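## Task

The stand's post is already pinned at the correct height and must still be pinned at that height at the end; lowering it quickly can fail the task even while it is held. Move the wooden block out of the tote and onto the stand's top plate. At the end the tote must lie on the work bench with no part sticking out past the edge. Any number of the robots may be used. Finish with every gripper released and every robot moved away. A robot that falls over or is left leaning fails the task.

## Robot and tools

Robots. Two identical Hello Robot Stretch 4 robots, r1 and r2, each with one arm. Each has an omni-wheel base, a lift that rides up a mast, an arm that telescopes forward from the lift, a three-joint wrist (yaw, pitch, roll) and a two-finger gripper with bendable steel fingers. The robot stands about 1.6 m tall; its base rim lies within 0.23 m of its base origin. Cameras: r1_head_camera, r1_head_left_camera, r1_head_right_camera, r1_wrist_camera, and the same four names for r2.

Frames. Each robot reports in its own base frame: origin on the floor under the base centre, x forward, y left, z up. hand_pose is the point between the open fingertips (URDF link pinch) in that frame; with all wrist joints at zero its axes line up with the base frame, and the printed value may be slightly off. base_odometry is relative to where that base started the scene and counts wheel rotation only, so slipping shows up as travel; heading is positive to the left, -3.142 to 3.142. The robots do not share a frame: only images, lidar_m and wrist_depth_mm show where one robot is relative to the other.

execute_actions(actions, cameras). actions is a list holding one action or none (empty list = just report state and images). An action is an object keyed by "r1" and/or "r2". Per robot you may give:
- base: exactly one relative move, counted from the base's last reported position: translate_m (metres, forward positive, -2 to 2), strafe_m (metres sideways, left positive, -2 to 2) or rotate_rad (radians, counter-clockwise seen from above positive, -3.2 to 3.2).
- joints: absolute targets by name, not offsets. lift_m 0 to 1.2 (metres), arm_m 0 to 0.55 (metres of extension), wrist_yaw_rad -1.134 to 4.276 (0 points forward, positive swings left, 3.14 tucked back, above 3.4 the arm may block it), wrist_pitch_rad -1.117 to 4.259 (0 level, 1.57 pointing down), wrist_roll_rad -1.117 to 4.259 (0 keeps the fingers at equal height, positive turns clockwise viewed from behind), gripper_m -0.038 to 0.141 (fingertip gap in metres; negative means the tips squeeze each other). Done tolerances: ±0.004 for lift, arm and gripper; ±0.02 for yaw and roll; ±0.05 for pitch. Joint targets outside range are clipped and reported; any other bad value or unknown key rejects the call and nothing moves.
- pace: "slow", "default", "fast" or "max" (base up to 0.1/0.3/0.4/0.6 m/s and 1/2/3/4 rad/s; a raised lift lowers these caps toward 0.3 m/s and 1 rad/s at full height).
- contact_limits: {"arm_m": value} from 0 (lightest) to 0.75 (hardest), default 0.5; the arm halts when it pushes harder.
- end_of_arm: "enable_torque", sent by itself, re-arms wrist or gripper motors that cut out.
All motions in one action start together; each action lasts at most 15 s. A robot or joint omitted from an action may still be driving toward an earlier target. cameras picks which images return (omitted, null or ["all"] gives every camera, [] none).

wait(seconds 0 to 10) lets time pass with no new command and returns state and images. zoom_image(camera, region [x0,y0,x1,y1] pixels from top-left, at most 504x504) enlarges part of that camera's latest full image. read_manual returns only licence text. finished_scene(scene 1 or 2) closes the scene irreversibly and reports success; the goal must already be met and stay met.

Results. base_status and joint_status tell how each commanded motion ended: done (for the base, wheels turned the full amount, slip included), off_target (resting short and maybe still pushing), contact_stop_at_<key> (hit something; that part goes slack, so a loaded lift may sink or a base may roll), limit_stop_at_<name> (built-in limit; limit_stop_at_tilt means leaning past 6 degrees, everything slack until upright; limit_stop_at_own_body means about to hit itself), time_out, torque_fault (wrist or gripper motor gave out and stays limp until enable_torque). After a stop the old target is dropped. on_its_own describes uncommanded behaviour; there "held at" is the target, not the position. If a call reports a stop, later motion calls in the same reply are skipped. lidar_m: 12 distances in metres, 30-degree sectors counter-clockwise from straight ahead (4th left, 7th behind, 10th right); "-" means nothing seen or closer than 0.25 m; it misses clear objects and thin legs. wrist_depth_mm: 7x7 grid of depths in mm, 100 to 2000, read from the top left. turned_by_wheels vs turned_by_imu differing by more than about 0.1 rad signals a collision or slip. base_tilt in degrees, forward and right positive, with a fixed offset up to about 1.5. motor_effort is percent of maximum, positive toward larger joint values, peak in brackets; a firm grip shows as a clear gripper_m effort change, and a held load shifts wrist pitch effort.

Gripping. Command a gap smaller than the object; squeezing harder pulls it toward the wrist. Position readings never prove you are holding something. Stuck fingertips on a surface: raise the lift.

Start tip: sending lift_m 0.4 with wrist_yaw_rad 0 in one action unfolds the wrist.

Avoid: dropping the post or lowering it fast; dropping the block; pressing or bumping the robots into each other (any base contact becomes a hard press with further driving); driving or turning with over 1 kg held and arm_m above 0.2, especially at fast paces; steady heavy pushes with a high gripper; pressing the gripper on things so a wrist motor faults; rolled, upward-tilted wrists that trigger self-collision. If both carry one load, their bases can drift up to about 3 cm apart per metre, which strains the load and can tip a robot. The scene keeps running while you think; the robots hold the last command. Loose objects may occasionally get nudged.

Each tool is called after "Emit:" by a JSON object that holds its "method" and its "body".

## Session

Emit:
{"method": "execute_actions", "body": {"actions": [], "cameras": ["r1_head_left_camera","r2_head_left_camera","r1_wrist_camera","r2_wrist_camera"]}}

Scene clock: 0.00 s.
r1.base_odometry: x=+0.000 y=+0.000 heading=+0.000 (m, m, rad; r1's odometry frame)
r1.turned_by_wheels: +0.000 (rad since the last result)
r1.turned_by_imu: +0.000 (rad since the last result)
r1.base_tilt: forward=-0.3 right=-0.3 (deg)
r1.lidar_m: 0.74 0.95 2.02 3.52 2.20 1.25 1.26 1.61 5.26 1.20 0.82 0.72
r1.base_status: not commanded
r1.joint_positions: lift_m=+0.242 arm_m=+0.003 wrist_yaw_rad=+3.166 wrist_pitch_rad=+0.007 wrist_roll_rad=+0.001 gripper_m=+0.057
r1.joint_status: not commanded
r1.motor_effort: lift_m=+18 arm_m=+0 wrist_yaw_rad=+0 wrist_pitch_rad=-7 wrist_roll_rad=+1 gripper_m=-3 wheel_0=+0 wheel_1=+0 wheel_2=+0 (%)
r1.hand_pose: x=-0.1171 y=+0.0803 z=+0.4178 quat_wxyz=(-0.012, -0.003, +0.001, +1.000) (m; r1's base frame)
r1.wrist_depth_mm: - 139 210 - - - - / - 111 139 - - - - / - 116 140 1499 1808 - - / 142 140 201 - - - - / 216 - - - - - - / 224 1464 199 1499 196 1537 1537 / 224 960 1025 108 1025 976 1060
r2.base_odometry: x=+0.000 y=+0.000 heading=+0.000 (m, m, rad; r2's odometry frame)
r2.turned_by_wheels: +0.000 (rad since the last result)
r2.turned_by_imu: +0.000 (rad since the last result)
r2.base_tilt: forward=+0.0 right=-0.1 (deg)
r2.lidar_m: 1.15 3.05 3.28 4.05 1.54 1.31 1.98 2.17 0.97 0.72 0.73 0.78
r2.base_status: not commanded
r2.joint_positions: lift_m=+0.256 arm_m=+0.001 wrist_yaw_rad=+3.238 wrist_pitch_rad=+0.009 wrist_roll_rad=-0.011 gripper_m=+0.057
r2.joint_status: not commanded
r2.motor_effort: lift_m=+20 arm_m=+0 wrist_yaw_rad=-1 wrist_pitch_rad=-8 wrist_roll_rad=+0 gripper_m=-3 wheel_0=-1 wheel_1=+0 wheel_2=+1 (%)
r2.hand_pose: x=-0.1233 y=+0.0592 z=+0.4318 quat_wxyz=(-0.048, -0.004, -0.006, +0.999) (m; r2's base frame)
r2.wrist_depth_mm: - 143 142 - - - - / - - 139 - - - - / - 103 138 - - - 1576 / - 115 138 - - - - / 189 - - - - - - / 207 - 213 1921 213 1661 1537 / 206 1205 1118 153 1118 1118 1255
pictures: r1_head_left_camera, r1_wrist_camera, r2_head_left_camera, r2_wrist_camera
Images, in order (width x height): r1_head_left_camera 420x672, r1_wrist_camera 616x392, r2_head_left_camera 420x672, r2_wrist_camera 616x392.

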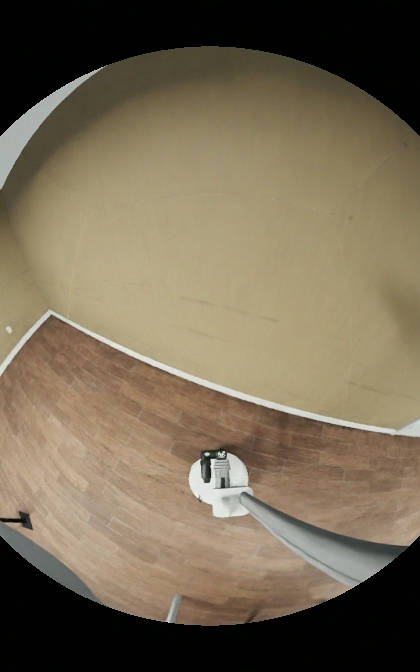

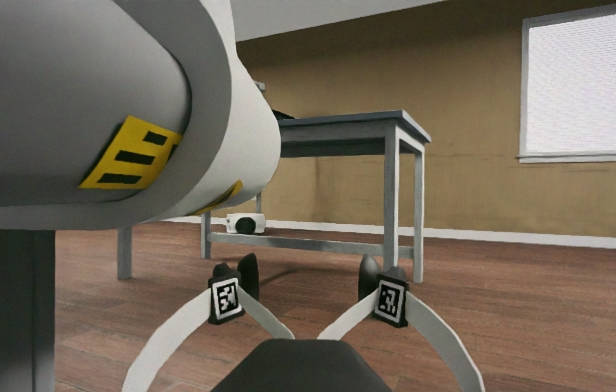

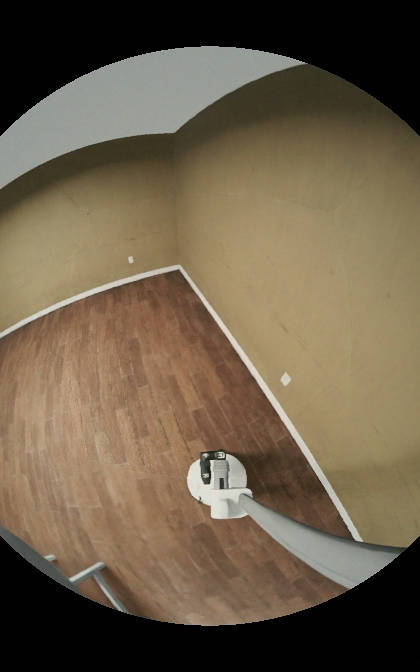

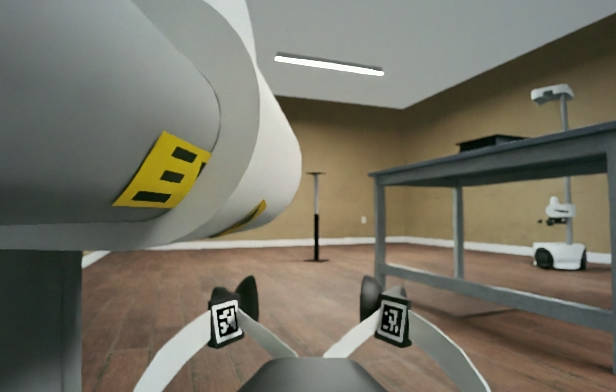

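Emit:
{"method": "execute_actions", "body": {"actions": [{"r1":{"base":{"rotate_rad":-3.05},"joints":{"lift_m":0.4,"wrist_yaw_rad":0},"pace":"fast"}}], "cameras": []}}

Emit:
{"method": "execute_actions", "body": {"actions": [{"r1":{"base":{"translate_m":0.7},"joints":{"lift_m":1.15,"wrist_pitch_rad":0.9,"gripper_m":0.12},"pace":"fast"}}], "cameras": ["r1_head_camera","r1_wrist_camera"]}}

Scene clock: 2.60 s.
r1.base_odometry: x=+0.000 y=+0.000 heading=-3.050 (m, m, rad; r1's odometry frame)
r1.turned_by_wheels: -3.050 (rad since the last result)
r1.turned_by_imu: -3.111 (rad since the last result)
r1.base_tilt: forward=-0.1 right=-0.2 (deg)
r1.lidar_m: 1.27 1.66 3.97 1.14 0.79 0.73 0.76 0.98 2.32 3.55 2.20 1.27
r1.base_status: done
r1.joint_positions: lift_m=+0.400 arm_m=+0.003 wrist_yaw_rad=+0.001 wrist_pitch_rad=+0.007 wrist_roll_rad=+0.001 gripper_m=+0.057
r1.joint_status: all done
r1.motor_effort: lift_m=+21(22) arm_m=-1(1) wrist_yaw_rad=-1(7) wrist_pitch_rad=-8(8) wrist_roll_rad=+2(1) gripper_m=-5(3) wheel_0=-1(9) wheel_1=-2(10) wheel_2=-3(10) (%)
r1.hand_pose: x=+0.4620 y=-0.0873 z=+0.5760 quat_wxyz=(+1.000, +0.001, +0.003, +0.000) (m; r1's base frame)
r1.wrist_depth_mm: - - - - - - - / - - - - - - - / - - - 1618 - - - / - - - - - - - / - - - - - - - / 1921 1756 199 1983 195 - - / 1308 1281 1336 108 1281 1281 1366
r2.base_odometry: x=+0.000 y=+0.000 heading=+0.000 (m, m, rad; r2's odometry frame)
r2.turned_by_wheels: +0.000 (rad since the last result)
r2.turned_by_imu: +0.000 (rad since the last result)
r2.base_tilt: forward=-0.1 right=+0.0 (deg)
r2.lidar_m: 1.19 3.06 3.26 4.05 1.57 1.35 2.00 2.13 0.99 0.75 0.71 0.78
r2.base_status: not commanded
r2.joint_positions: lift_m=+0.256 arm_m=+0.001 wrist_yaw_rad=+3.238 wrist_pitch_rad=+0.009 wrist_roll_rad=-0.011 gripper_m=+0.057
r2.joint_status: not commanded
r2.motor_effort: lift_m=+19(20) arm_m=+0(0) wrist_yaw_rad=-1(1) wrist_pitch_rad=-8(8) wrist_roll_rad=+0(0) gripper_m=-4(4) wheel_0=+0(0) wheel_1=+0(0) wheel_2=+1(1) (%)
r2.hand_pose: x=-0.1233 y=+0.0592 z=+0.4318 quat_wxyz=(-0.048, -0.004, -0.006, +0.999) (m; r2's base frame)
r2.wrist_depth_mm: - 143 142 - - - - / - - 138 - - - - / - 103 138 - - - 1499 / - 114 138 - - - - / 189 - - - - - - / 207 1983 213 1983 213 1756 1499 / 206 1182 1160 154 1138 1098 1281
pictures: none
No camera images: the call's "cameras" was empty. Leave "cameras" out to get every camera's image.

Scene clock: 5.70 s.
r1.base_odometry: x=-0.697 y=-0.064 heading=-3.051 (m, m, rad; r1's odometry frame)
r1.turned_by_wheels: +0.000 (rad since the last result)
r1.turned_by_imu: +0.000 (rad since the last result)
r1.base_tilt: forward=-0.2 right=-0.3 (deg)
r1.lidar_m: 0.62 0.83 4.95 2.09 1.46 1.37 1.41 1.83 3.78 2.01 3.58 0.59
r1.base_status: done
r1.joint_positions: lift_m=+1.150 arm_m=+0.003 wrist_yaw_rad=+0.000 wrist_pitch_rad=+0.901 wrist_roll_rad=+0.001 gripper_m=+0.120
r1.joint_status: all done
r1.motor_effort: lift_m=+22(23) arm_m=-1(1) wrist_yaw_rad=+0(1) wrist_pitch_rad=-5(6) wrist_roll_rad=+1(0) gripper_m=-1(3) wheel_0=-1(6) wheel_1=-2(6) wheel_2=+0(12) (%)
r1.hand_pose: x=+0.3525 y=-0.0874 z=+1.1016 quat_wxyz=(+0.900, +0.000, +0.436, +0.000) (m; r1's base frame)
r1.wrist_depth_mm: 1060 1078 1008 1008 1060 - - / 946 917 854 904 891 904 - / 1808 820 778 788 788 798 1756 / 1618 1661 1618 707 691 691 1618 / 1464 1499 1499 1464 661 621 1464 / 1336 1308 1308 1336 1281 603 1336 / 1229 1205 1205 108 1205 1205 1229
r2.base_odometry: x=+0.000 y=+0.000 heading=+0.000 (m, m, rad; r2's odometry frame)
r2.turned_by_wheels: +0.000 (rad since the last result)
r2.turned_by_imu: +0.000 (rad since the last result)
r2.base_tilt: forward=+0.0 right=+0.0 (deg)
r2.lidar_m: 1.16 3.01 3.29 4.06 1.58 1.34 2.00 2.16 0.95 0.75 0.70 0.79
r2.base_status: not commanded
r2.joint_positions: lift_m=+0.256 arm_m=+0.001 wrist_yaw_rad=+3.238 wrist_pitch_rad=+0.009 wrist_roll_rad=-0.011 gripper_m=+0.057
r2.joint_status: not commanded
r2.motor_effort: lift_m=+20(20) arm_m=+0(0) wrist_yaw_rad=-1(1) wrist_pitch_rad=-7(7) wrist_roll_rad=+0(0) gripper_m=-6(3) wheel_0=+0(0) wheel_1=+0(0) wheel_2=+1(1) (%)
r2.hand_pose: x=-0.1233 y=+0.0592 z=+0.4318 quat_wxyz=(-0.048, -0.004, -0.006, +0.999) (m; r2's base frame)
r2.wrist_depth_mm: - 142 141 - - - - / - - 138 - - - - / - 103 137 - - - 1537 / - 114 138 - - - - / 189 - - - - - - / 207 1921 213 1921 212 1708 1576 / 206 1182 1118 153 1138 1078 1255
pictures: r1_head_camera, r1_wrist_camera
Images, in order (width x height): r1_head_camera 420x560, r1_wrist_camera 616x392.

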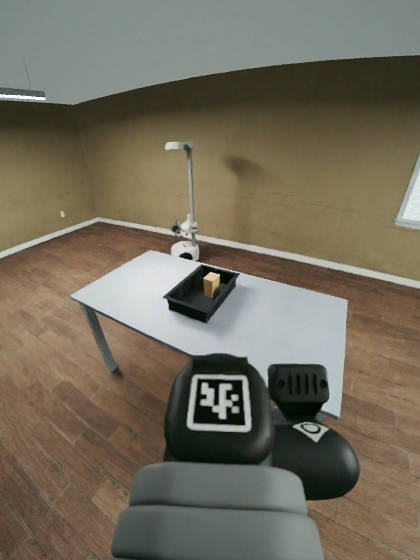

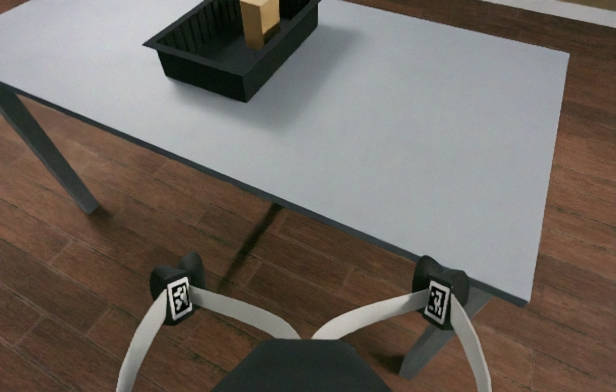

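Emit:
{"method": "execute_actions", "body": {"actions": [{"r1":{"base":{"rotate_rad":0.1},"joints":{"arm_m":0.2}}}], "cameras": []}}

Emit:
{"method": "execute_actions", "body": {"actions": [{"r1":{"base":{"translate_m":0.45},"joints":{"arm_m":0.4,"wrist_pitch_rad":1.4},"pace":"fast"}}], "cameras": ["r1_wrist_camera"]}}

Scene clock: 7.67 s.
r1.base_odometry: x=-0.697 y=-0.064 heading=-2.951 (m, m, rad; r1's odometry frame)
r1.turned_by_wheels: +0.100 (rad since the last result)
r1.turned_by_imu: +0.102 (rad since the last result)
r1.base_tilt: forward=-0.2 right=-0.2 (deg)
r1.lidar_m: 0.64 0.92 4.79 1.89 1.42 1.37 1.44 2.05 3.77 2.00 0.64 0.59
r1.base_status: done
r1.joint_positions: lift_m=+1.150 arm_m=+0.199 wrist_yaw_rad=+0.000 wrist_pitch_rad=+0.901 wrist_roll_rad=+0.001 gripper_m=+0.120
r1.joint_status: all done
r1.motor_effort: lift_m=+22(22) arm_m=+6(7) wrist_yaw_rad=+0(1) wrist_pitch_rad=-5(5) wrist_roll_rad=-1(1) gripper_m=-4(1) wheel_0=+0(3) wheel_1=+1(5) wheel_2=-2(5) (%)
r1.hand_pose: x=+0.5488 y=-0.0874 z=+1.1017 quat_wxyz=(+0.900, +0.000, +0.436, +0.000) (m; r1's base frame)
r1.wrist_depth_mm: - 1042 1060 931 - - - / 904 904 842 854 904 891 - / 1060 788 768 759 778 778 778 / 1618 1366 699 691 691 691 691 / 1499 1464 647 621 627 621 621 / 1336 1308 1281 591 544 554 559 / 1229 1205 1255 108 549 508 521
r2.base_odometry: x=+0.000 y=+0.000 heading=+0.000 (m, m, rad; r2's odometry frame)
r2.turned_by_wheels: +0.000 (rad since the last result)
r2.turned_by_imu: +0.000 (rad since the last result)
r2.base_tilt: forward=+0.1 right=+0.0 (deg)
r2.lidar_m: 1.20 3.05 3.28 4.06 1.58 1.36 2.02 2.16 0.98 0.73 0.72 0.80
r2.base_status: not commanded
r2.joint_positions: lift_m=+0.256 arm_m=+0.001 wrist_yaw_rad=+3.238 wrist_pitch_rad=+0.009 wrist_roll_rad=-0.011 gripper_m=+0.057
r2.joint_status: not commanded
r2.motor_effort: lift_m=+20(20) arm_m=+0(0) wrist_yaw_rad=-1(1) wrist_pitch_rad=-8(8) wrist_roll_rad=+0(1) gripper_m=-5(5) wheel_0=+0(1) wheel_1=+0(0) wheel_2=+1(1) (%)
r2.hand_pose: x=-0.1233 y=+0.0592 z=+0.4318 quat_wxyz=(-0.048, -0.004, -0.006, +0.999) (m; r2's base frame)
r2.wrist_depth_mm: - 142 142 - - - - / - - 138 - - - - / - 103 137 - - - 1576 / - 115 138 - - - - / 188 - - - - - - / 207 1983 213 1921 212 1756 1537 / 206 1229 1160 153 1118 1098 1255
pictures: none
No camera images: the call's "cameras" was empty. Leave "cameras" out to get every camera's image.

Scene clock: 10.57 s.
r1.base_odometry: x=-1.139 y=-0.149 heading=-2.951 (m, m, rad; r1's odometry frame)
r1.turned_by_wheels: +0.000 (rad since the last result)
r1.turned_by_imu: +0.000 (rad since the last result)
r1.base_tilt: forward=-0.2 right=-0.2 (deg)
r1.lidar_m: 0.25 0.35 1.06 2.38 1.83 1.75 1.85 2.62 4.03 0.31 0.25 0.25
r1.base_status: done
r1.joint_positions: lift_m=+1.150 arm_m=+0.399 wrist_yaw_rad=+0.000 wrist_pitch_rad=+1.400 wrist_roll_rad=+0.001 gripper_m=+0.120
r1.joint_status: all done
r1.motor_effort: lift_m=+22(22) arm_m=+6(5) wrist_yaw_rad=+1(2) wrist_pitch_rad=-2(5) wrist_roll_rad=+1(1) gripper_m=-4(2) wheel_0=+0(5) wheel_1=-1(5) wheel_2=+2(12) (%)
r1.hand_pose: x=+0.6188 y=-0.0874 z=+1.0436 quat_wxyz=(+0.765, +0.000, +0.644, +0.000) (m; r1's base frame)
r1.wrist_depth_mm: 564 564 554 488 559 1366 1366 / 549 554 508 539 473 544 1336 / 539 535 535 404 525 530 525 / 525 484 521 517 517 517 512 / 512 496 508 500 508 508 504 / 504 418 442 480 492 496 492 / 488 492 424 108 484 484 480
r2.base_odometry: x=+0.000 y=+0.000 heading=+0.000 (m, m, rad; r2's odometry frame)
r2.turned_by_wheels: +0.000 (rad since the last result)
r2.turned_by_imu: +0.000 (rad since the last result)
r2.base_tilt: forward=+0.0 right=+0.0 (deg)
r2.lidar_m: 1.20 3.05 3.29 4.06 1.59 1.33 1.99 2.18 0.95 0.76 0.72 0.79
r2.base_status: not commanded
r2.joint_positions: lift_m=+0.256 arm_m=+0.001 wrist_yaw_rad=+3.238 wrist_pitch_rad=+0.009 wrist_roll_rad=-0.011 gripper_m=+0.057
r2.joint_status: not commanded
r2.motor_effort: lift_m=+20(19) arm_m=+0(0) wrist_yaw_rad=+0(1) wrist_pitch_rad=-8(7) wrist_roll_rad=-1(0) gripper_m=-2(4) wheel_0=-1(0) wheel_1=+0(0) wheel_2=+1(1) (%)
r2.hand_pose: x=-0.1233 y=+0.0592 z=+0.4318 quat_wxyz=(-0.048, -0.004, -0.006, +0.999) (m; r2's base frame)
r2.wrist_depth_mm: - 142 141 - - - - / - - 138 - - - - / - 103 138 - - - 1576 / - 115 138 - - - - / 188 - - - - - - / 207 1921 213 1921 213 1756 1499 / 207 1182 1138 153 1118 1118 1281
pictures: r1_wrist_camera
Images, in order (width x height): r1_wrist_camera 616x392.

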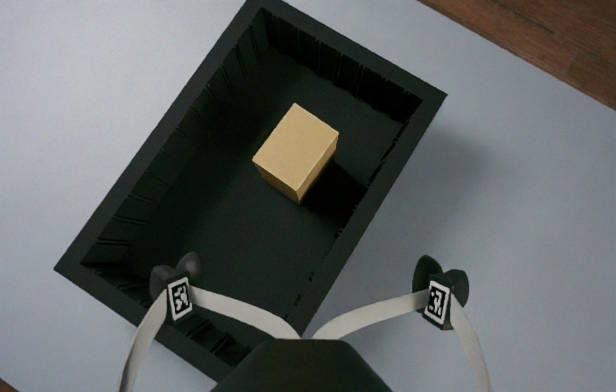

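Emit:
{"method": "execute_actions", "body": {"actions": [{"r1":{"base":{"strafe_m":0.017},"joints":{"arm_m":0.525,"wrist_roll_rad":0.62,"lift_m":1.04,"gripper_m":0.11}}}], "cameras": ["r1_wrist_camera"]}}

Scene clock: 12.20 s.
r1.base_odometry: x=-1.136 y=-0.166 heading=-2.951 (m, m, rad; r1's odometry frame)
r1.turned_by_wheels: +0.000 (rad since the last result)
r1.turned_by_imu: +0.000 (rad since the last result)
r1.base_tilt: forward=-0.2 right=-0.2 (deg)
r1.lidar_m: 0.25 0.35 1.05 2.40 1.80 1.76 1.83 2.62 4.04 0.33 0.25 0.25
r1.base_status: done
r1.joint_positions: lift_m=+1.040 arm_m=+0.524 wrist_yaw_rad=+0.000 wrist_pitch_rad=+1.400 wrist_roll_rad=+0.620 gripper_m=+0.110
r1.joint_status: all done
r1.motor_effort: lift_m=+13(21) arm_m=+6(8) wrist_yaw_rad=+0(0) wrist_pitch_rad=-2(2) wrist_roll_rad=+2(6) gripper_m=-2(5) wheel_0=+1(7) wheel_1=-2(6) wheel_2=+0(1) (%)
r1.hand_pose: x=+0.7437 y=-0.0874 z=+0.9343 quat_wxyz=(+0.728, +0.233, +0.614, -0.196) (m; r1's base frame)
r1.wrist_depth_mm: 473 455 449 433 421 413 402 / 459 449 436 336 327 404 397 / 452 370 407 410 370 397 387 / 442 364 415 407 394 389 379 / 433 355 407 281 389 379 375 / 427 327 375 276 216 373 368 / 418 343 397 108 373 362 364
r2.base_odometry: x=+0.000 y=+0.000 heading=+0.000 (m, m, rad; r2's odometry frame)
r2.turned_by_wheels: +0.000 (rad since the last result)
r2.turned_by_imu: +0.000 (rad since the last result)
r2.base_tilt: forward=+0.0 right=+0.0 (deg)
r2.lidar_m: 1.18 3.04 3.26 4.04 1.60 1.33 2.02 2.16 0.95 0.71 0.71 0.79
r2.base_status: not commanded
r2.joint_positions: lift_m=+0.256 arm_m=+0.001 wrist_yaw_rad=+3.238 wrist_pitch_rad=+0.009 wrist_roll_rad=-0.011 gripper_m=+0.057
r2.joint_status: not commanded
r2.motor_effort: lift_m=+20(19) arm_m=+0(0) wrist_yaw_rad=+0(1) wrist_pitch_rad=-8(8) wrist_roll_rad=+0(0) gripper_m=-4(3) wheel_0=+0(0) wheel_1=+0(0) wheel_2=+1(1) (%)
r2.hand_pose: x=-0.1233 y=+0.0592 z=+0.4318 quat_wxyz=(-0.048, -0.004, -0.006, +0.999) (m; r2's base frame)
r2.wrist_depth_mm: - 142 142 - - - - / - - 138 - - - - / - 103 138 - - 1983 1576 / - 115 138 - - - - / 189 - - - - - - / 206 1863 213 1921 213 1708 1499 / 206 1205 1118 153 1118 1098 1281
pictures: r1_wrist_camera
Images, in order (width x height): r1_wrist_camera 616x392.

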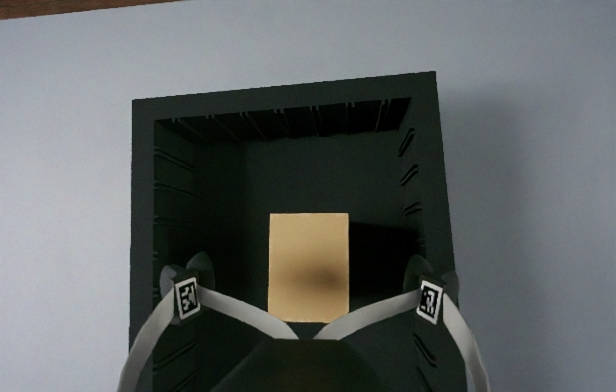

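Emit:
{"method": "execute_actions", "body": {"actions": [{"r1":{"joints":{"lift_m":0.945,"arm_m":0.53}}}], "cameras": []}}

Emit:
{"method": "execute_actions", "body": {"actions": [{"r1":{"joints":{"gripper_m":0.01}}}], "cameras": []}}

Emit:
{"method": "execute_actions", "body": {"actions": [{"r1":{"joints":{"lift_m":1.1}}}], "cameras": []}}

Emit:
{"method": "execute_actions", "body": {"actions": [{"r1":{"base":{"translate_m":-0.3},"joints":{"arm_m":0.1,"lift_m":1.19}}}], "cameras": []}}

Emit:
{"method": "execute_actions", "body": {"actions": [{"r1":{"base":{"rotate_rad":-1.9}}}], "cameras": ["r1_head_left_camera","r1_wrist_camera"]}}

Scene clock: 14.00 s.
r1.base_odometry: x=-1.136 y=-0.166 heading=-2.951 (m, m, rad; r1's odometry frame)
r1.turned_by_wheels: +0.000 (rad since the last result)
r1.turned_by_imu: +0.000 (rad since the last result)
r1.base_tilt: forward=-0.2 right=-0.2 (deg)
r1.lidar_m: 0.25 0.35 1.05 2.39 1.81 1.74 1.84 2.62 4.03 0.32 0.25 0.25
r1.base_status: not commanded
r1.joint_positions: lift_m=+0.945 arm_m=+0.529 wrist_yaw_rad=+0.000 wrist_pitch_rad=+1.400 wrist_roll_rad=+0.620 gripper_m=+0.110
r1.joint_status: all done
r1.motor_effort: lift_m=+13(13) arm_m=+6(6) wrist_yaw_rad=+0(1) wrist_pitch_rad=+0(1) wrist_roll_rad=+2(2) gripper_m=-2(1) wheel_0=+1(1) wheel_1=-2(2) wheel_2=+0(0) (%)
r1.hand_pose: x=+0.7490 y=-0.0874 z=+0.8393 quat_wxyz=(+0.729, +0.233, +0.613, -0.196) (m; r1's base frame)
r1.wrist_depth_mm: 364 351 340 239 232 312 307 / 353 258 266 273 268 225 301 / 347 300 325 317 307 231 297 / 338 296 320 310 303 217 291 / 332 293 310 186 297 221 286 / 325 260 194 182 215 206 282 / 232 259 303 108 286 202 277
r2.base_odometry: x=+0.000 y=+0.000 heading=+0.000 (m, m, rad; r2's odometry frame)
r2.turned_by_wheels: +0.000 (rad since the last result)
r2.turned_by_imu: +0.000 (rad since the last result)
r2.base_tilt: forward=+0.0 right=-0.1 (deg)
r2.lidar_m: 1.17 3.06 3.30 4.03 1.56 1.35 2.01 2.19 0.96 0.74 0.70 0.79
r2.base_status: not commanded
r2.joint_positions: lift_m=+0.256 arm_m=+0.001 wrist_yaw_rad=+3.238 wrist_pitch_rad=+0.009 wrist_roll_rad=-0.011 gripper_m=+0.057
r2.joint_status: not commanded
r2.motor_effort: lift_m=+19(20) arm_m=+0(0) wrist_yaw_rad=-1(1) wrist_pitch_rad=-8(7) wrist_roll_rad=+0(1) gripper_m=-2(6) wheel_0=+0(0) wheel_1=+0(0) wheel_2=+1(1) (%)
r2.hand_pose: x=-0.1233 y=+0.0592 z=+0.4318 quat_wxyz=(-0.048, -0.004, -0.006, +0.999) (m; r2's base frame)
r2.wrist_depth_mm: - 142 141 - - - - / - - 138 - - - - / - 104 138 - - 1808 1537 / - 114 138 - - - - / 189 - - - - - - / 207 1921 213 1921 213 1708 1537 / 206 1205 1118 153 1118 1138 1255
pictures: none
No camera images: the call's "cameras" was empty. Leave "cameras" out to get every camera's image.

Scene clock: 15.83 s.
r1.base_odometry: x=-1.136 y=-0.166 heading=-2.951 (m, m, rad; r1's odometry frame)
r1.turned_by_wheels: +0.000 (rad since the last result)
r1.turned_by_imu: +0.000 (rad since the last result)
r1.base_tilt: forward=-0.2 right=-0.3 (deg)
r1.lidar_m: 0.25 0.37 1.07 2.37 1.80 1.75 1.84 2.61 4.03 0.32 0.25 0.25
r1.base_status: not commanded
r1.joint_positions: lift_m=+0.945 arm_m=+0.529 wrist_yaw_rad=+0.000 wrist_pitch_rad=+1.401 wrist_roll_rad=+0.620 gripper_m=+0.010
r1.joint_status: all done
r1.motor_effort: lift_m=+14(14) arm_m=+6(6) wrist_yaw_rad=-1(0) wrist_pitch_rad=-3(4) wrist_roll_rad=+1(2) gripper_m=-24(26) wheel_0=+1(1) wheel_1=-2(2) wheel_2=+0(0) (%)
r1.hand_pose: x=+0.7486 y=-0.0874 z=+0.8392 quat_wxyz=(+0.728, +0.233, +0.614, -0.196) (m; r1's base frame)
r1.wrist_depth_mm: 362 351 338 237 232 310 307 / 353 259 267 277 270 224 301 / 345 301 325 317 307 231 298 / 340 297 319 310 303 215 291 / 332 293 312 172 297 220 285 / 236 257 181 168 183 204 281 / 233 267 301 108 285 201 277
r2.base_odometry: x=+0.000 y=+0.000 heading=+0.000 (m, m, rad; r2's odometry frame)
r2.turned_by_wheels: +0.000 (rad since the last result)
r2.turned_by_imu: +0.000 (rad since the last result)
r2.base_tilt: forward=+0.1 right=+0.0 (deg)
r2.lidar_m: 1.15 3.05 3.26 4.08 1.55 1.33 1.98 2.19 0.96 0.75 0.73 0.77
r2.base_status: not commanded
r2.joint_positions: lift_m=+0.256 arm_m=+0.001 wrist_yaw_rad=+3.238 wrist_pitch_rad=+0.009 wrist_roll_rad=-0.011 gripper_m=+0.057
r2.joint_status: not commanded
r2.motor_effort: lift_m=+19(20) arm_m=+0(0) wrist_yaw_rad=+0(0) wrist_pitch_rad=-7(8) wrist_roll_rad=+0(1) gripper_m=-4(4) wheel_0=+0(0) wheel_1=+0(0) wheel_2=+1(1) (%)
r2.hand_pose: x=-0.1233 y=+0.0592 z=+0.4318 quat_wxyz=(-0.048, -0.004, -0.006, +0.999) (m; r2's base frame)
r2.wrist_depth_mm: - 143 142 - - - - / - - 138 - - - - / - 103 138 - - 1863 1576 / - 115 138 - - - - / 189 - - - - - - / 208 1921 213 1983 214 1708 1499 / 207 1205 1138 153 1118 1118 1281
pictures: none
No camera images: the call's "cameras" was empty. Leave "cameras" out to get every camera's image.

Scene clock: 17.57 s.
r1.base_odometry: x=-1.136 y=-0.166 heading=-2.951 (m, m, rad; r1's odometry frame)
r1.turned_by_wheels: +0.000 (rad since the last result)
r1.turned_by_imu: +0.000 (rad since the last result)
r1.base_tilt: forward=-0.3 right=-0.2 (deg)
r1.lidar_m: 0.25 0.35 1.07 2.39 1.81 1.74 1.85 2.60 4.04 0.34 0.25 0.25
r1.base_status: not commanded
r1.joint_positions: lift_m=+1.100 arm_m=+0.529 wrist_yaw_rad=+0.000 wrist_pitch_rad=+1.401 wrist_roll_rad=+0.620 gripper_m=+0.010
r1.joint_status: all done
r1.motor_effort: lift_m=+23(22) arm_m=+6(6) wrist_yaw_rad=+0(0) wrist_pitch_rad=-3(3) wrist_roll_rad=+3(2) gripper_m=-25(22) wheel_0=+1(1) wheel_1=-1(2) wheel_2=+0(0) (%)
r1.hand_pose: x=+0.7486 y=-0.0874 z=+0.9935 quat_wxyz=(+0.728, +0.233, +0.614, -0.196) (m; r1's base frame)
r1.wrist_depth_mm: 1430 1366 1366 500 480 469 459 / 530 512 500 484 473 459 452 / 517 508 410 421 397 452 442 / 508 496 473 466 455 445 433 / 504 488 404 171 397 439 424 / 488 480 181 168 182 427 418 / 480 459 394 108 427 415 413
r2.base_odometry: x=+0.000 y=+0.000 heading=+0.000 (m, m, rad; r2's odometry frame)
r2.turned_by_wheels: +0.000 (rad since the last result)
r2.turned_by_imu: +0.000 (rad since the last result)
r2.base_tilt: forward=+0.0 right=+0.1 (deg)
r2.lidar_m: 1.17 3.04 3.28 4.04 1.58 1.34 2.02 2.19 0.97 0.75 0.69 0.77
r2.base_status: not commanded
r2.joint_positions: lift_m=+0.256 arm_m=+0.001 wrist_yaw_rad=+3.238 wrist_pitch_rad=+0.009 wrist_roll_rad=-0.011 gripper_m=+0.057
r2.joint_status: not commanded
r2.motor_effort: lift_m=+20(20) arm_m=+0(1) wrist_yaw_rad=-1(0) wrist_pitch_rad=-8(8) wrist_roll_rad=+0(1) gripper_m=-4(7) wheel_0=+0(0) wheel_1=+0(0) wheel_2=+1(1) (%)
r2.hand_pose: x=-0.1233 y=+0.0592 z=+0.4318 quat_wxyz=(-0.048, -0.004, -0.006, +0.999) (m; r2's base frame)
r2.wrist_depth_mm: - 142 142 - - - - / - - 138 - - - - / - 103 138 - - 1921 1576 / - 115 138 - - - - / 189 - - - - - - / 207 1983 213 1921 213 1661 1537 / 206 1182 1118 153 1118 1118 1255
pictures: none
No camera images: the call's "cameras" was empty. Leave "cameras" out to get every camera's image.

Scene clock: 20.03 s.
r1.base_odometry: x=-0.841 y=-0.109 heading=-2.951 (m, m, rad; r1's odometry frame)
r1.turned_by_wheels: +0.000 (rad since the last result)
r1.turned_by_imu: -0.001 (rad since the last result)
r1.base_tilt: forward=-0.2 right=-0.2 (deg)
r1.lidar_m: 0.50 0.75 4.86 2.04 1.56 1.48 1.58 2.25 3.87 2.03 0.50 0.48
r1.base_status: done
r1.joint_positions: lift_m=+1.190 arm_m=+0.101 wrist_yaw_rad=+0.000 wrist_pitch_rad=+1.401 wrist_roll_rad=+0.620 gripper_m=+0.010
r1.joint_status: all done
r1.motor_effort: lift_m=+23(24) arm_m=-6(6) wrist_yaw_rad=+1(0) wrist_pitch_rad=-4(5) wrist_roll_rad=+2(2) gripper_m=-24(24) wheel_0=-1(7) wheel_1=+1(5) wheel_2=+1(13) (%)
r1.hand_pose: x=+0.3207 y=-0.0874 z=+1.0835 quat_wxyz=(+0.728, +0.233, +0.614, -0.197) (m; r1's base frame)
r1.wrist_depth_mm: 603 615 603 591 580 564 1281 / 634 609 603 585 569 554 549 / 621 603 591 574 1308 809 1255 / 1430 1397 1336 1336 1255 1255 1255 / 1397 1366 1336 171 1255 1229 1205 / 1366 1336 181 168 182 1205 1182 / 1336 1336 1308 108 1008 1182 1160
r2.base_odometry: x=+0.000 y=+0.000 heading=+0.000 (m, m, rad; r2's odometry frame)
r2.turned_by_wheels: +0.000 (rad since the last result)
r2.turned_by_imu: +0.000 (rad since the last result)
r2.base_tilt: forward=+0.0 right=+0.0 (deg)
r2.lidar_m: 1.17 3.05 3.30 4.06 1.57 1.36 1.99 2.18 0.98 0.72 0.72 0.78
r2.base_status: not commanded
r2.joint_positions: lift_m=+0.256 arm_m=+0.001 wrist_yaw_rad=+3.238 wrist_pitch_rad=+0.009 wrist_roll_rad=-0.011 gripper_m=+0.057
r2.joint_status: not commanded
r2.motor_effort: lift_m=+19(19) arm_m=+0(0) wrist_yaw_rad=-1(1) wrist_pitch_rad=-8(8) wrist_roll_rad=+0(1) gripper_m=-2(2) wheel_0=+0(0) wheel_1=+0(0) wheel_2=+1(1) (%)
r2.hand_pose: x=-0.1233 y=+0.0592 z=+0.4318 quat_wxyz=(-0.048, -0.004, -0.006, +0.999) (m; r2's base frame)
r2.wrist_depth_mm: - 142 142 - - - - / - - 138 - - - - / - 103 138 - - - 1576 / - 114 138 - - - - / 189 - - - - - - / 208 1983 213 1983 213 1756 1499 / 206 1205 1138 154 1138 1098 1281
pictures: none
No camera images: the call's "cameras" was empty. Leave "cameras" out to get every camera's image.

Scene clock: 23.17 s.
r1.base_odometry: x=-0.841 y=-0.109 heading=+1.433 (m, m, rad; r1's odometry frame)
r1.turned_by_wheels: -1.900 (rad since the last result)
r1.turned_by_imu: -1.938 (rad since the last result)
r1.base_tilt: forward=-0.3 right=-0.2 (deg)
r1.lidar_m: 3.87 2.01 0.47 0.49 0.54 0.94 - 1.81 1.50 1.49 1.68 2.75
r1.base_status: done
r1.joint_positions: lift_m=+1.190 arm_m=+0.101 wrist_yaw_rad=+0.000 wrist_pitch_rad=+1.401 wrist_roll_rad=+0.620 gripper_m=+0.010
r1.joint_status: not commanded
r1.motor_effort: lift_m=+23(23) arm_m=-6(6) wrist_yaw_rad=+1(1) wrist_pitch_rad=-4(4) wrist_roll_rad=+2(1) gripper_m=-24(24) wheel_0=+3(5) wheel_1=+0(4) wheel_2=+1(7) (%)
r1.hand_pose: x=+0.3207 y=-0.0874 z=+1.0835 quat_wxyz=(+0.728, +0.233, +0.614, -0.197) (m; r1's base frame)
r1.wrist_depth_mm: 1537 1499 1430 1397 1397 1336 1308 / 1537 1499 1397 1366 1336 1281 1255 / 1499 1397 1366 1336 1308 1281 1255 / 1430 1366 1366 1336 1308 1255 1255 / 1397 1366 1336 171 1281 1229 1205 / 1366 1366 181 168 182 1229 1182 / 1336 1008 1281 108 1008 1182 1160
r2.base_odometry: x=+0.000 y=+0.000 heading=+0.000 (m, m, rad; r2's odometry frame)
r2.turned_by_wheels: +0.000 (rad since the last result)
r2.turned_by_imu: +0.000 (rad since the last result)
r2.base_tilt: forward=+0.0 right=-0.1 (deg)
r2.lidar_m: 1.18 3.05 3.29 4.06 1.54 1.35 2.03 2.15 0.98 0.73 0.72 0.79
r2.base_status: not commanded
r2.joint_positions: lift_m=+0.256 arm_m=+0.001 wrist_yaw_rad=+3.238 wrist_pitch_rad=+0.009 wrist_roll_rad=-0.011 gripper_m=+0.057
r2.joint_status: not commanded
r2.motor_effort: lift_m=+20(20) arm_m=+0(0) wrist_yaw_rad=+0(1) wrist_pitch_rad=-8(7) wrist_roll_rad=+0(1) gripper_m=-4(2) wheel_0=+0(0) wheel_1=+0(0) wheel_2=+1(1) (%)
r2.hand_pose: x=-0.1233 y=+0.0592 z=+0.4318 quat_wxyz=(-0.048, -0.004, -0.006, +0.999) (m; r2's base frame)
r2.wrist_depth_mm: - 142 142 - - - - / - - 138 - - - - / - 103 138 - - - 1576 / - 115 138 - - - - / 189 - - - - - - / 208 1921 213 1983 213 1756 1537 / 206 1182 1098 153 1098 1098 1255
pictures: r1_head_left_camera, r1_wrist_camera
Images, in order (width x height): r1_head_left_camera 420x672, r1_wrist_camera 616x392.

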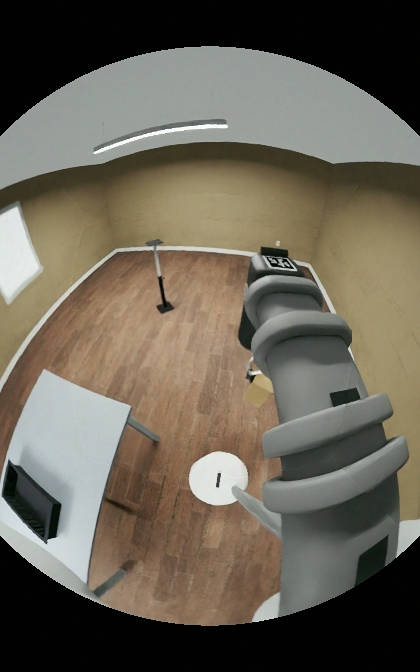

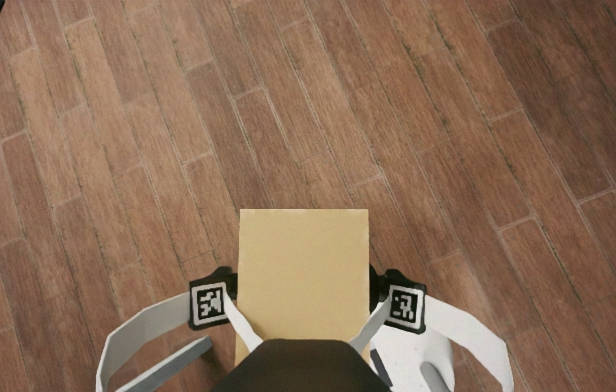

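Emit:
{"method": "execute_actions", "body": {"actions": [{"r1":{"base":{"rotate_rad":0.32}}}], "cameras": []}}

Emit:
{"method": "execute_actions", "body": {"actions": [{"r1":{"base":{"translate_m":1.5}}}], "cameras": ["r1_head_left_camera","r1_wrist_camera","r1_head_right_camera"]}}

Scene clock: 24.80 s.
r1.base_odometry: x=-0.841 y=-0.109 heading=+1.753 (m, m, rad; r1's odometry frame)
r1.turned_by_wheels: +0.320 (rad since the last result)
r1.turned_by_imu: +0.326 (rad since the last result)
r1.base_tilt: forward=-0.3 right=-0.2 (deg)
r1.lidar_m: 2.01 0.51 0.48 0.51 0.73 4.87 - 1.54 1.49 1.58 2.13 3.87
r1.base_status: done
r1.joint_positions: lift_m=+1.190 arm_m=+0.101 wrist_yaw_rad=+0.000 wrist_pitch_rad=+1.401 wrist_roll_rad=+0.620 gripper_m=+0.010
r1.joint_status: not commanded
r1.motor_effort: lift_m=+23(23) arm_m=-6(6) wrist_yaw_rad=+1(1) wrist_pitch_rad=-3(3) wrist_roll_rad=+2(1) gripper_m=-23(26) wheel_0=-2(4) wheel_1=+0(3) wheel_2=+0(4) (%)
r1.hand_pose: x=+0.3207 y=-0.0874 z=+1.0835 quat_wxyz=(+0.728, +0.233, +0.614, -0.197) (m; r1's base frame)
r1.wrist_depth_mm: 1499 1464 1464 1397 1366 1336 1308 / 1499 1464 1397 1397 1366 1308 1281 / 1499 1397 1430 1336 1336 1281 1255 / 1430 1430 1336 1336 1281 1255 1229 / 1430 1397 1308 172 1281 1229 1229 / 1281 820 181 168 182 1205 1182 / 574 1336 1281 108 1008 1205 1160
r2.base_odometry: x=+0.000 y=+0.000 heading=+0.000 (m, m, rad; r2's odometry frame)
r2.turned_by_wheels: +0.000 (rad since the last result)
r2.turned_by_imu: +0.000 (rad since the last result)
r2.base_tilt: forward=+0.0 right=+0.0 (deg)
r2.lidar_m: 1.18 3.04 3.29 4.07 1.58 1.36 2.02 2.18 0.95 0.71 0.68 0.78
r2.base_status: not commanded
r2.joint_positions: lift_m=+0.256 arm_m=+0.001 wrist_yaw_rad=+3.238 wrist_pitch_rad=+0.009 wrist_roll_rad=-0.011 gripper_m=+0.057
r2.joint_status: not commanded
r2.motor_effort: lift_m=+20(20) arm_m=+0(0) wrist_yaw_rad=-1(1) wrist_pitch_rad=-7(8) wrist_roll_rad=+0(0) gripper_m=-2(3) wheel_0=+0(0) wheel_1=+0(0) wheel_2=+1(1) (%)
r2.hand_pose: x=-0.1233 y=+0.0592 z=+0.4318 quat_wxyz=(-0.048, -0.004, -0.006, +0.999) (m; r2's base frame)
r2.wrist_depth_mm: - 143 142 - - - - / - - 139 - - - - / - 103 137 - - - 1576 / - 114 138 - - - - / 189 - - - - - - / 208 1983 213 1983 213 1708 1537 / 206 1205 1118 153 1118 1118 1229
pictures: none
No camera images: the call's "cameras" was empty. Leave "cameras" out to get every camera's image.

Scene clock: 31.30 s.
r1.base_odometry: x=-1.113 y=+1.366 heading=+1.753 (m, m, rad; r1's odometry frame)
r1.turned_by_wheels: +0.000 (rad since the last result)
r1.turned_by_imu: +0.001 (rad since the last result)
r1.base_tilt: forward=-0.2 right=-0.3 (deg)
r1.lidar_m: 0.46 2.60 2.45 2.59 1.09 1.04 - 2.34 2.25 2.36 2.66 2.56
r1.base_status: done
r1.joint_positions: lift_m=+1.190 arm_m=+0.101 wrist_yaw_rad=+0.000 wrist_pitch_rad=+1.401 wrist_roll_rad=+0.620 gripper_m=+0.010
r1.joint_status: not commanded
r1.motor_effort: lift_m=+22(22) arm_m=-6(7) wrist_yaw_rad=+1(1) wrist_pitch_rad=-3(3) wrist_roll_rad=+2(2) gripper_m=-23(23) wheel_0=+0(3) wheel_1=-2(4) wheel_2=+2(8) (%)
r1.hand_pose: x=+0.3207 y=-0.0874 z=+1.0835 quat_wxyz=(+0.728, +0.233, +0.614, -0.197) (m; r1's base frame)
r1.wrist_depth_mm: 1537 1464 1430 1397 1336 1308 1308 / 1537 427 418 1366 1366 1308 1255 / 1464 415 413 1366 1308 1308 1255 / 1430 1366 1366 1308 1308 1281 1229 / 1430 1366 1308 172 1255 1229 1205 / 1397 1336 181 168 182 1229 1205 / 1366 1308 1281 108 1025 1182 1182
r2.base_odometry: x=+0.000 y=+0.000 heading=+0.000 (m, m, rad; r2's odometry frame)
r2.turned_by_wheels: +0.000 (rad since the last result)
r2.turned_by_imu: +0.001 (rad since the last result)
r2.base_tilt: forward=+0.0 right=+0.0 (deg)
r2.lidar_m: 1.16 3.08 3.31 4.04 1.57 1.35 2.04 2.13 0.99 0.74 0.71 0.74
r2.base_status: not commanded
r2.joint_positions: lift_m=+0.256 arm_m=+0.001 wrist_yaw_rad=+3.238 wrist_pitch_rad=+0.009 wrist_roll_rad=-0.011 gripper_m=+0.057
r2.joint_status: not commanded
r2.motor_effort: lift_m=+19(20) arm_m=+0(0) wrist_yaw_rad=-1(0) wrist_pitch_rad=-7(9) wrist_roll_rad=-1(0) gripper_m=-4(1) wheel_0=+0(0) wheel_1=+0(0) wheel_2=+1(1) (%)
r2.hand_pose: x=-0.1233 y=+0.0592 z=+0.4318 quat_wxyz=(-0.048, -0.004, -0.006, +0.999) (m; r2's base frame)
r2.wrist_depth_mm: - 142 142 - - - - / - - 138 - - - - / - 103 138 - - - 1576 / - 115 138 - - - - / 189 - - - - - - / 208 1983 213 1921 213 1618 1499 / 206 1205 1118 153 1138 1118 1281
pictures: r1_head_left_camera, r1_head_right_camera, r1_wrist_camera
Images, in order (width x height): r1_head_left_camera 420x672, r1_head_right_camera 420x672, r1_wrist_camera 616x392.

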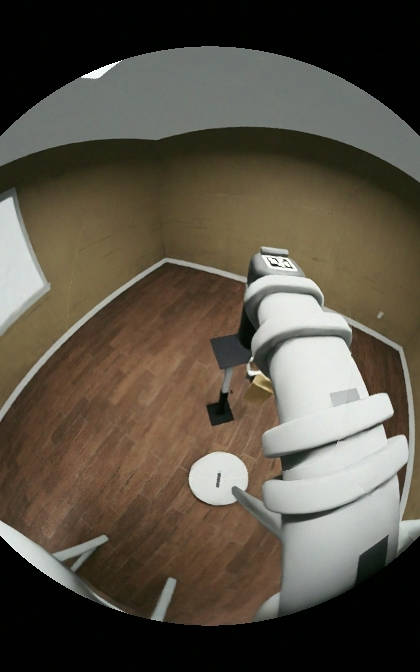

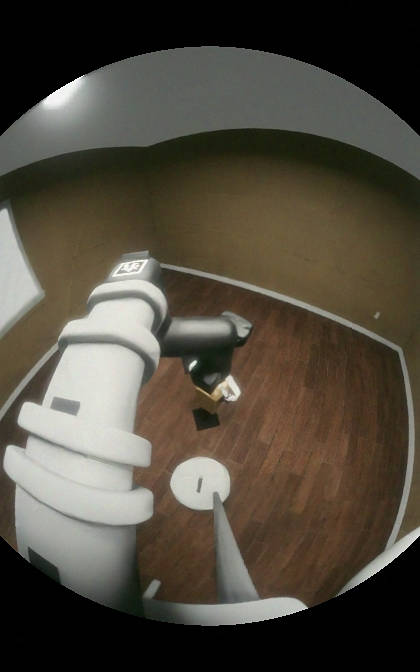

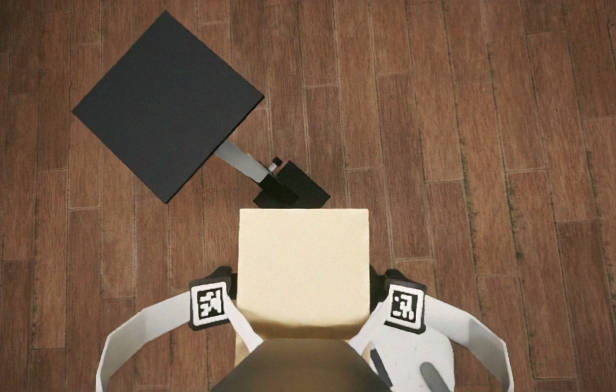

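Emit:
{"method": "execute_actions", "body": {"actions": [{"r1":{"base":{"strafe_m":0.044},"joints":{"arm_m":0.34,"lift_m":1.14}}}], "cameras": ["r1_wrist_camera"]}}

Scene clock: 33.30 s.
r1.base_odometry: x=-1.156 y=+1.358 heading=+1.753 (m, m, rad; r1's odometry frame)
r1.turned_by_wheels: +0.000 (rad since the last result)
r1.turned_by_imu: +0.000 (rad since the last result)
r1.base_tilt: forward=-0.2 right=-0.2 (deg)
r1.lidar_m: 0.45 2.56 2.41 2.54 1.06 1.01 1.07 2.39 2.29 2.39 2.67 0.51
r1.base_status: done
r1.joint_positions: lift_m=+1.140 arm_m=+0.339 wrist_yaw_rad=+0.000 wrist_pitch_rad=+1.401 wrist_roll_rad=+0.620 gripper_m=+0.010
r1.joint_status: all done
r1.motor_effort: lift_m=+14(21) arm_m=+6(6) wrist_yaw_rad=+0(1) wrist_pitch_rad=-3(5) wrist_roll_rad=+2(2) gripper_m=-24(22) wheel_0=+0(10) wheel_1=-2(6) wheel_2=+0(4) (%)
r1.hand_pose: x=+0.5586 y=-0.0874 z=+1.0342 quat_wxyz=(+0.728, +0.233, +0.614, -0.196) (m; r1's base frame)
r1.wrist_depth_mm: 1499 1397 1397 1336 1308 1281 1255 / 1430 1397 1366 1336 1281 1255 1229 / 1397 1336 1336 1308 1255 1229 1182 / 1397 1308 1308 338 1255 1205 1205 / 1366 1308 340 171 320 1182 1160 / 1308 1308 181 168 182 1182 1138 / 1308 1255 1229 108 1060 1008 1098
r2.base_odometry: x=+0.000 y=+0.000 heading=+0.000 (m, m, rad; r2's odometry frame)
r2.turned_by_wheels: +0.000 (rad since the last result)
r2.turned_by_imu: +0.000 (rad since the last result)
r2.base_tilt: forward=+0.1 right=+0.0 (deg)
r2.lidar_m: 1.18 3.06 3.30 4.04 1.57 1.35 2.00 2.16 0.97 0.73 0.71 0.76
r2.base_status: not commanded
r2.joint_positions: lift_m=+0.256 arm_m=+0.001 wrist_yaw_rad=+3.238 wrist_pitch_rad=+0.009 wrist_roll_rad=-0.011 gripper_m=+0.057
r2.joint_status: not commanded
r2.motor_effort: lift_m=+19(19) arm_m=+0(0) wrist_yaw_rad=+0(1) wrist_pitch_rad=-7(7) wrist_roll_rad=-1(0) gripper_m=-2(5) wheel_0=+0(0) wheel_1=+0(0) wheel_2=+1(1) (%)
r2.hand_pose: x=-0.1233 y=+0.0592 z=+0.4318 quat_wxyz=(-0.048, -0.004, -0.006, +0.999) (m; r2's base frame)
r2.wrist_depth_mm: - 143 142 - - - - / - - 138 - - - - / - 103 138 - - - 1499 / - 115 138 - - - - / 189 - - - - - - / 207 1983 213 1983 213 1756 1499 / 206 1205 1118 153 1098 1098 1255
pictures: r1_wrist_camera
Images, in order (width x height): r1_wrist_camera 616x392.

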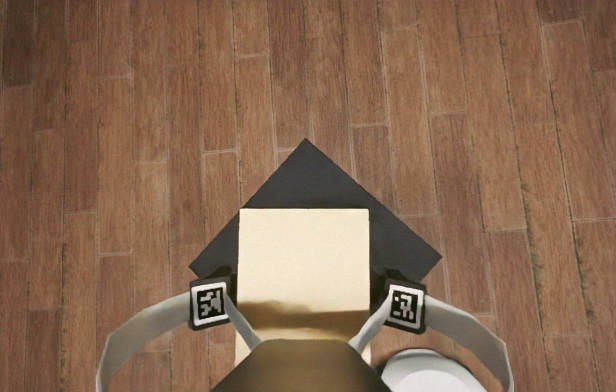

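Emit:
{"method": "execute_actions", "body": {"actions": [{"r1":{"joints":{"lift_m":1.109},"pace":"slow"}}], "cameras": []}}

Emit:
{"method": "execute_actions", "body": {"actions": [{"r1":{"joints":{"gripper_m":0.11}}}], "cameras": []}}

Emit:
{"method": "execute_actions", "body": {"actions": [{"r1":{"joints":{"lift_m":1.198}}}], "cameras": []}}

Emit:
{"method": "execute_actions", "body": {"actions": [{"r1":{"base":{"translate_m":-0.25},"joints":{"arm_m":0.01}}}], "cameras": ["r1_head_left_camera"]}}

Scene clock: 34.60 s.
r1.base_odometry: x=-1.156 y=+1.358 heading=+1.753 (m, m, rad; r1's odometry frame)
r1.turned_by_wheels: +0.000 (rad since the last result)
r1.turned_by_imu: +0.000 (rad since the last result)
r1.base_tilt: forward=-0.1 right=-0.2 (deg)
r1.lidar_m: 0.48 2.55 2.41 2.54 1.06 1.02 1.05 2.39 2.29 2.39 2.68 0.51
r1.base_status: not commanded
r1.joint_positions: lift_m=+1.109 arm_m=+0.339 wrist_yaw_rad=+0.000 wrist_pitch_rad=+1.401 wrist_roll_rad=+0.620 gripper_m=+0.010
r1.joint_status: all done
r1.motor_effort: lift_m=+14(14) arm_m=+7(6) wrist_yaw_rad=+0(1) wrist_pitch_rad=-3(3) wrist_roll_rad=+2(2) gripper_m=-24(24) wheel_0=+0(0) wheel_1=-2(2) wheel_2=+0(0) (%)
r1.hand_pose: x=+0.5586 y=-0.0874 z=+1.0032 quat_wxyz=(+0.728, +0.233, +0.614, -0.196) (m; r1's base frame)
r1.wrist_depth_mm: 1464 1397 1366 1336 1281 1229 1205 / 1397 1336 1336 1281 1229 1255 1205 / 1397 1336 1281 1281 1229 1182 1182 / 1336 1308 1281 306 1182 1182 1160 / 1308 1308 307 171 293 1160 1160 / 1308 1281 181 168 182 1138 1118 / 1281 1229 1255 108 1042 991 1098
r2.base_odometry: x=+0.000 y=+0.000 heading=+0.000 (m, m, rad; r2's odometry frame)
r2.turned_by_wheels: +0.000 (rad since the last result)
r2.turned_by_imu: +0.000 (rad since the last result)
r2.base_tilt: forward=+0.0 right=+0.0 (deg)
r2.lidar_m: 1.17 3.03 3.28 4.06 1.56 1.36 1.98 2.16 0.95 0.75 0.71 0.79
r2.base_status: not commanded
r2.joint_positions: lift_m=+0.256 arm_m=+0.001 wrist_yaw_rad=+3.238 wrist_pitch_rad=+0.009 wrist_roll_rad=-0.011 gripper_m=+0.057
r2.joint_status: not commanded
r2.motor_effort: lift_m=+20(20) arm_m=-1(0) wrist_yaw_rad=+0(0) wrist_pitch_rad=-8(7) wrist_roll_rad=+0(0) gripper_m=-3(4) wheel_0=+0(0) wheel_1=+0(0) wheel_2=+1(1) (%)
r2.hand_pose: x=-0.1233 y=+0.0592 z=+0.4318 quat_wxyz=(-0.048, -0.004, -0.006, +0.999) (m; r2's base frame)
r2.wrist_depth_mm: - 143 142 - - - - / - - 138 - - - - / - 103 138 - - - 1537 / - 115 138 - - - - / 188 - - - - - - / 207 1983 213 1983 213 1708 1499 / 205 1182 1138 154 1118 1138 1229
pictures: none
No camera images: the call's "cameras" was empty. Leave "cameras" out to get every camera's image.

Scene clock: 36.43 s.
r1.base_odometry: x=-1.156 y=+1.358 heading=+1.753 (m, m, rad; r1's odometry frame)
r1.turned_by_wheels: +0.000 (rad since the last result)
r1.turned_by_imu: +0.000 (rad since the last result)
r1.base_tilt: forward=-0.1 right=-0.2 (deg)
r1.lidar_m: 0.47 2.54 2.42 2.52 1.07 1.02 1.06 2.39 2.29 2.40 2.67 0.53
r1.base_status: not commanded
r1.joint_positions: lift_m=+1.109 arm_m=+0.339 wrist_yaw_rad=+0.000 wrist_pitch_rad=+1.400 wrist_roll_rad=+0.620 gripper_m=+0.110
r1.joint_status: all done
r1.motor_effort: lift_m=+14(14) arm_m=+6(6) wrist_yaw_rad=+0(0) wrist_pitch_rad=-1(4) wrist_roll_rad=+2(2) gripper_m=-2(27) wheel_0=+0(0) wheel_1=-1(2) wheel_2=+1(1) (%)
r1.hand_pose: x=+0.5588 y=-0.0874 z=+1.0032 quat_wxyz=(+0.728, +0.233, +0.614, -0.196) (m; r1's base frame)
r1.wrist_depth_mm: 1464 1397 1366 1336 1255 1229 1205 / 1397 1366 1308 1281 1255 1255 1205 / 1366 1336 1308 1255 1229 1205 1182 / 1366 1308 1281 306 1205 1182 1160 / 1308 1281 224 181 294 1182 1160 / 1281 1281 187 177 215 1138 1118 / 1281 1229 1229 108 1025 1118 1098
r2.base_odometry: x=+0.000 y=+0.000 heading=+0.000 (m, m, rad; r2's odometry frame)
r2.turned_by_wheels: +0.000 (rad since the last result)
r2.turned_by_imu: +0.000 (rad since the last result)
r2.base_tilt: forward=+0.0 right=+0.0 (deg)
r2.lidar_m: 1.19 3.05 3.30 4.05 1.57 1.35 1.99 2.19 0.99 0.73 0.71 0.78
r2.base_status: not commanded
r2.joint_positions: lift_m=+0.256 arm_m=+0.001 wrist_yaw_rad=+3.238 wrist_pitch_rad=+0.009 wrist_roll_rad=-0.011 gripper_m=+0.057
r2.joint_status: not commanded
r2.motor_effort: lift_m=+20(19) arm_m=+0(0) wrist_yaw_rad=+0(1) wrist_pitch_rad=-8(8) wrist_roll_rad=+0(1) gripper_m=-4(5) wheel_0=+0(0) wheel_1=+0(0) wheel_2=+1(1) (%)
r2.hand_pose: x=-0.1233 y=+0.0592 z=+0.4318 quat_wxyz=(-0.048, -0.004, -0.006, +0.999) (m; r2's base frame)
r2.wrist_depth_mm: - 143 142 - - - - / - - 138 - - - - / - 103 138 - - - 1537 / - 114 138 - - - - / 189 - - - - - - / 207 1921 215 1863 213 1661 1576 / 206 1205 1118 153 1138 1098 1255
pictures: none
No camera images: the call's "cameras" was empty. Leave "cameras" out to get every camera's image.

Scene clock: 37.80 s.
r1.base_odometry: x=-1.156 y=+1.358 heading=+1.753 (m, m, rad; r1's odometry frame)
r1.turned_by_wheels: +0.000 (rad since the last result)
r1.turned_by_imu: +0.000 (rad since the last result)
r1.base_tilt: forward=-0.2 right=-0.1 (deg)
r1.lidar_m: 0.46 2.55 2.42 2.55 1.06 1.00 1.06 2.39 2.29 2.40 2.70 0.53
r1.base_status: not commanded
r1.joint_positions: lift_m=+1.198 arm_m=+0.339 wrist_yaw_rad=+0.000 wrist_pitch_rad=+1.400 wrist_roll_rad=+0.620 gripper_m=+0.110
r1.joint_status: all done
r1.motor_effort: lift_m=+22(23) arm_m=+6(6) wrist_yaw_rad=+1(0) wrist_pitch_rad=-1(1) wrist_roll_rad=+2(1) gripper_m=-5(0) wheel_0=+0(0) wheel_1=-1(1) wheel_2=+1(1) (%)
r1.hand_pose: x=+0.5588 y=-0.0874 z=+1.0916 quat_wxyz=(+0.728, +0.233, +0.614, -0.196) (m; r1's base frame)
r1.wrist_depth_mm: 1537 1464 1464 1430 1366 1336 1308 / 1499 1430 1430 1366 1366 1308 1281 / 1464 1464 1397 1336 1336 1308 1255 / 1430 1430 1397 394 1336 1281 1229 / 1430 1366 397 268 379 1255 1205 / 1397 1366 389 263 216 1229 1205 / 1366 1308 1308 108 1098 1182 1160
r2.base_odometry: x=+0.000 y=+0.000 heading=+0.000 (m, m, rad; r2's odometry frame)
r2.turned_by_wheels: +0.000 (rad since the last result)
r2.turned_by_imu: +0.000 (rad since the last result)
r2.base_tilt: forward=+0.0 right=+0.0 (deg)
r2.lidar_m: 1.17 3.03 3.31 4.06 1.54 1.32 2.00 2.14 0.95 0.73 0.73 0.78
r2.base_status: not commanded
r2.joint_positions: lift_m=+0.256 arm_m=+0.001 wrist_yaw_rad=+3.238 wrist_pitch_rad=+0.009 wrist_roll_rad=-0.011 gripper_m=+0.057
r2.joint_status: not commanded
r2.motor_effort: lift_m=+19(19) arm_m=+0(0) wrist_yaw_rad=-1(1) wrist_pitch_rad=-8(7) wrist_roll_rad=+0(0) gripper_m=-2(2) wheel_0=-1(0) wheel_1=+0(0) wheel_2=+1(1) (%)
r2.hand_pose: x=-0.1233 y=+0.0592 z=+0.4318 quat_wxyz=(-0.048, -0.004, -0.006, +0.999) (m; r2's base frame)
r2.wrist_depth_mm: - 143 141 - - - - / - - 139 - - - - / - 103 138 - - - 1576 / - 115 138 - - - - / 189 - - - - - - / 208 1921 213 1921 212 1756 1499 / 206 1182 1160 153 1098 1118 1281
pictures: none
No camera images: the call's "cameras" was empty. Leave "cameras" out to get every camera's image.

Scene clock: 40.07 s.
r1.base_odometry: x=-1.111 y=+1.112 heading=+1.753 (m, m, rad; r1's odometry frame)
r1.turned_by_wheels: +0.000 (rad since the last result)
r1.turned_by_imu: -0.001 (rad since the last result)
r1.base_tilt: forward=-0.2 right=-0.2 (deg)
r1.lidar_m: 0.72 2.67 2.53 2.68 0.83 0.81 - 2.24 2.17 2.27 2.92 2.80
r1.base_status: done
r1.joint_positions: lift_m=+1.198 arm_m=+0.011 wrist_yaw_rad=+0.000 wrist_pitch_rad=+1.401 wrist_roll_rad=+0.620 gripper_m=+0.110
r1.joint_status: all done
r1.motor_effort: lift_m=+21(22) arm_m=-6(7) wrist_yaw_rad=+1(0) wrist_pitch_rad=-3(3) wrist_roll_rad=+2(1) gripper_m=-1(2) wheel_0=+0(5) wheel_1=+1(7) wheel_2=+0(8) (%)
r1.hand_pose: x=+0.2308 y=-0.0874 z=+1.0916 quat_wxyz=(+0.728, +0.233, +0.614, -0.197) (m; r1's base frame)
r1.wrist_depth_mm: 1537 1499 1464 1397 1366 1336 1308 / 1499 1464 1430 1366 1336 1308 1308 / 1464 1464 1397 1366 1308 1281 1255 / 1430 1397 1397 1336 1308 1281 1205 / 1430 1397 1336 1281 1281 1255 1229 / 1366 1366 1308 1078 216 1229 1205 / 1366 1308 1281 108 1042 1205 1138
r2.base_odometry: x=+0.000 y=+0.000 heading=+0.000 (m, m, rad; r2's odometry frame)
r2.turned_by_wheels: +0.000 (rad since the last result)
r2.turned_by_imu: +0.000 (rad since the last result)
r2.base_tilt: forward=+0.1 right=+0.0 (deg)
r2.lidar_m: 1.19 3.05 3.30 4.07 1.57 1.34 2.03 2.16 0.96 0.74 0.71 0.80
r2.base_status: not commanded
r2.joint_positions: lift_m=+0.256 arm_m=+0.001 wrist_yaw_rad=+3.238 wrist_pitch_rad=+0.009 wrist_roll_rad=-0.011 gripper_m=+0.057
r2.joint_status: not commanded
r2.motor_effort: lift_m=+19(20) arm_m=+0(0) wrist_yaw_rad=-1(1) wrist_pitch_rad=-7(8) wrist_roll_rad=+0(0) gripper_m=-3(2) wheel_0=+0(0) wheel_1=+0(0) wheel_2=+1(1) (%)
r2.hand_pose: x=-0.1233 y=+0.0592 z=+0.4318 quat_wxyz=(-0.048, -0.004, -0.006, +0.999) (m; r2's base frame)
r2.wrist_depth_mm: - 143 141 - - - - / - - 139 - - - - / - 103 138 - - - 1537 / - 114 138 - - - - / 189 - - - - - - / 208 1983 213 1983 213 1756 1537 / 206 1182 1118 153 1098 1098 1281
pictures: r1_head_left_camera
Images, in order (width x height): r1_head_left_camera 420x672.

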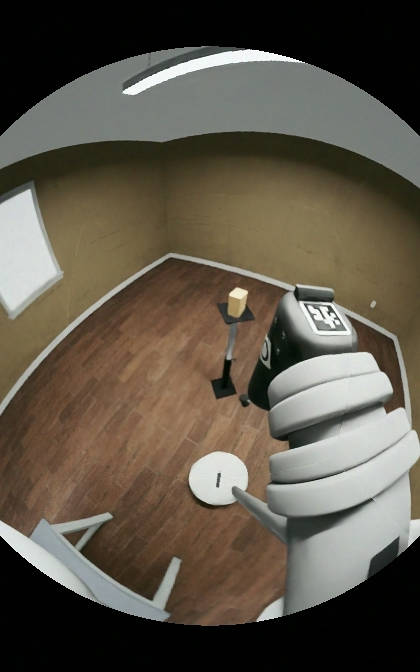

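Emit:
{"method": "finished_scene", "body": {"scene": 2}}

The scene is finished: the task was done.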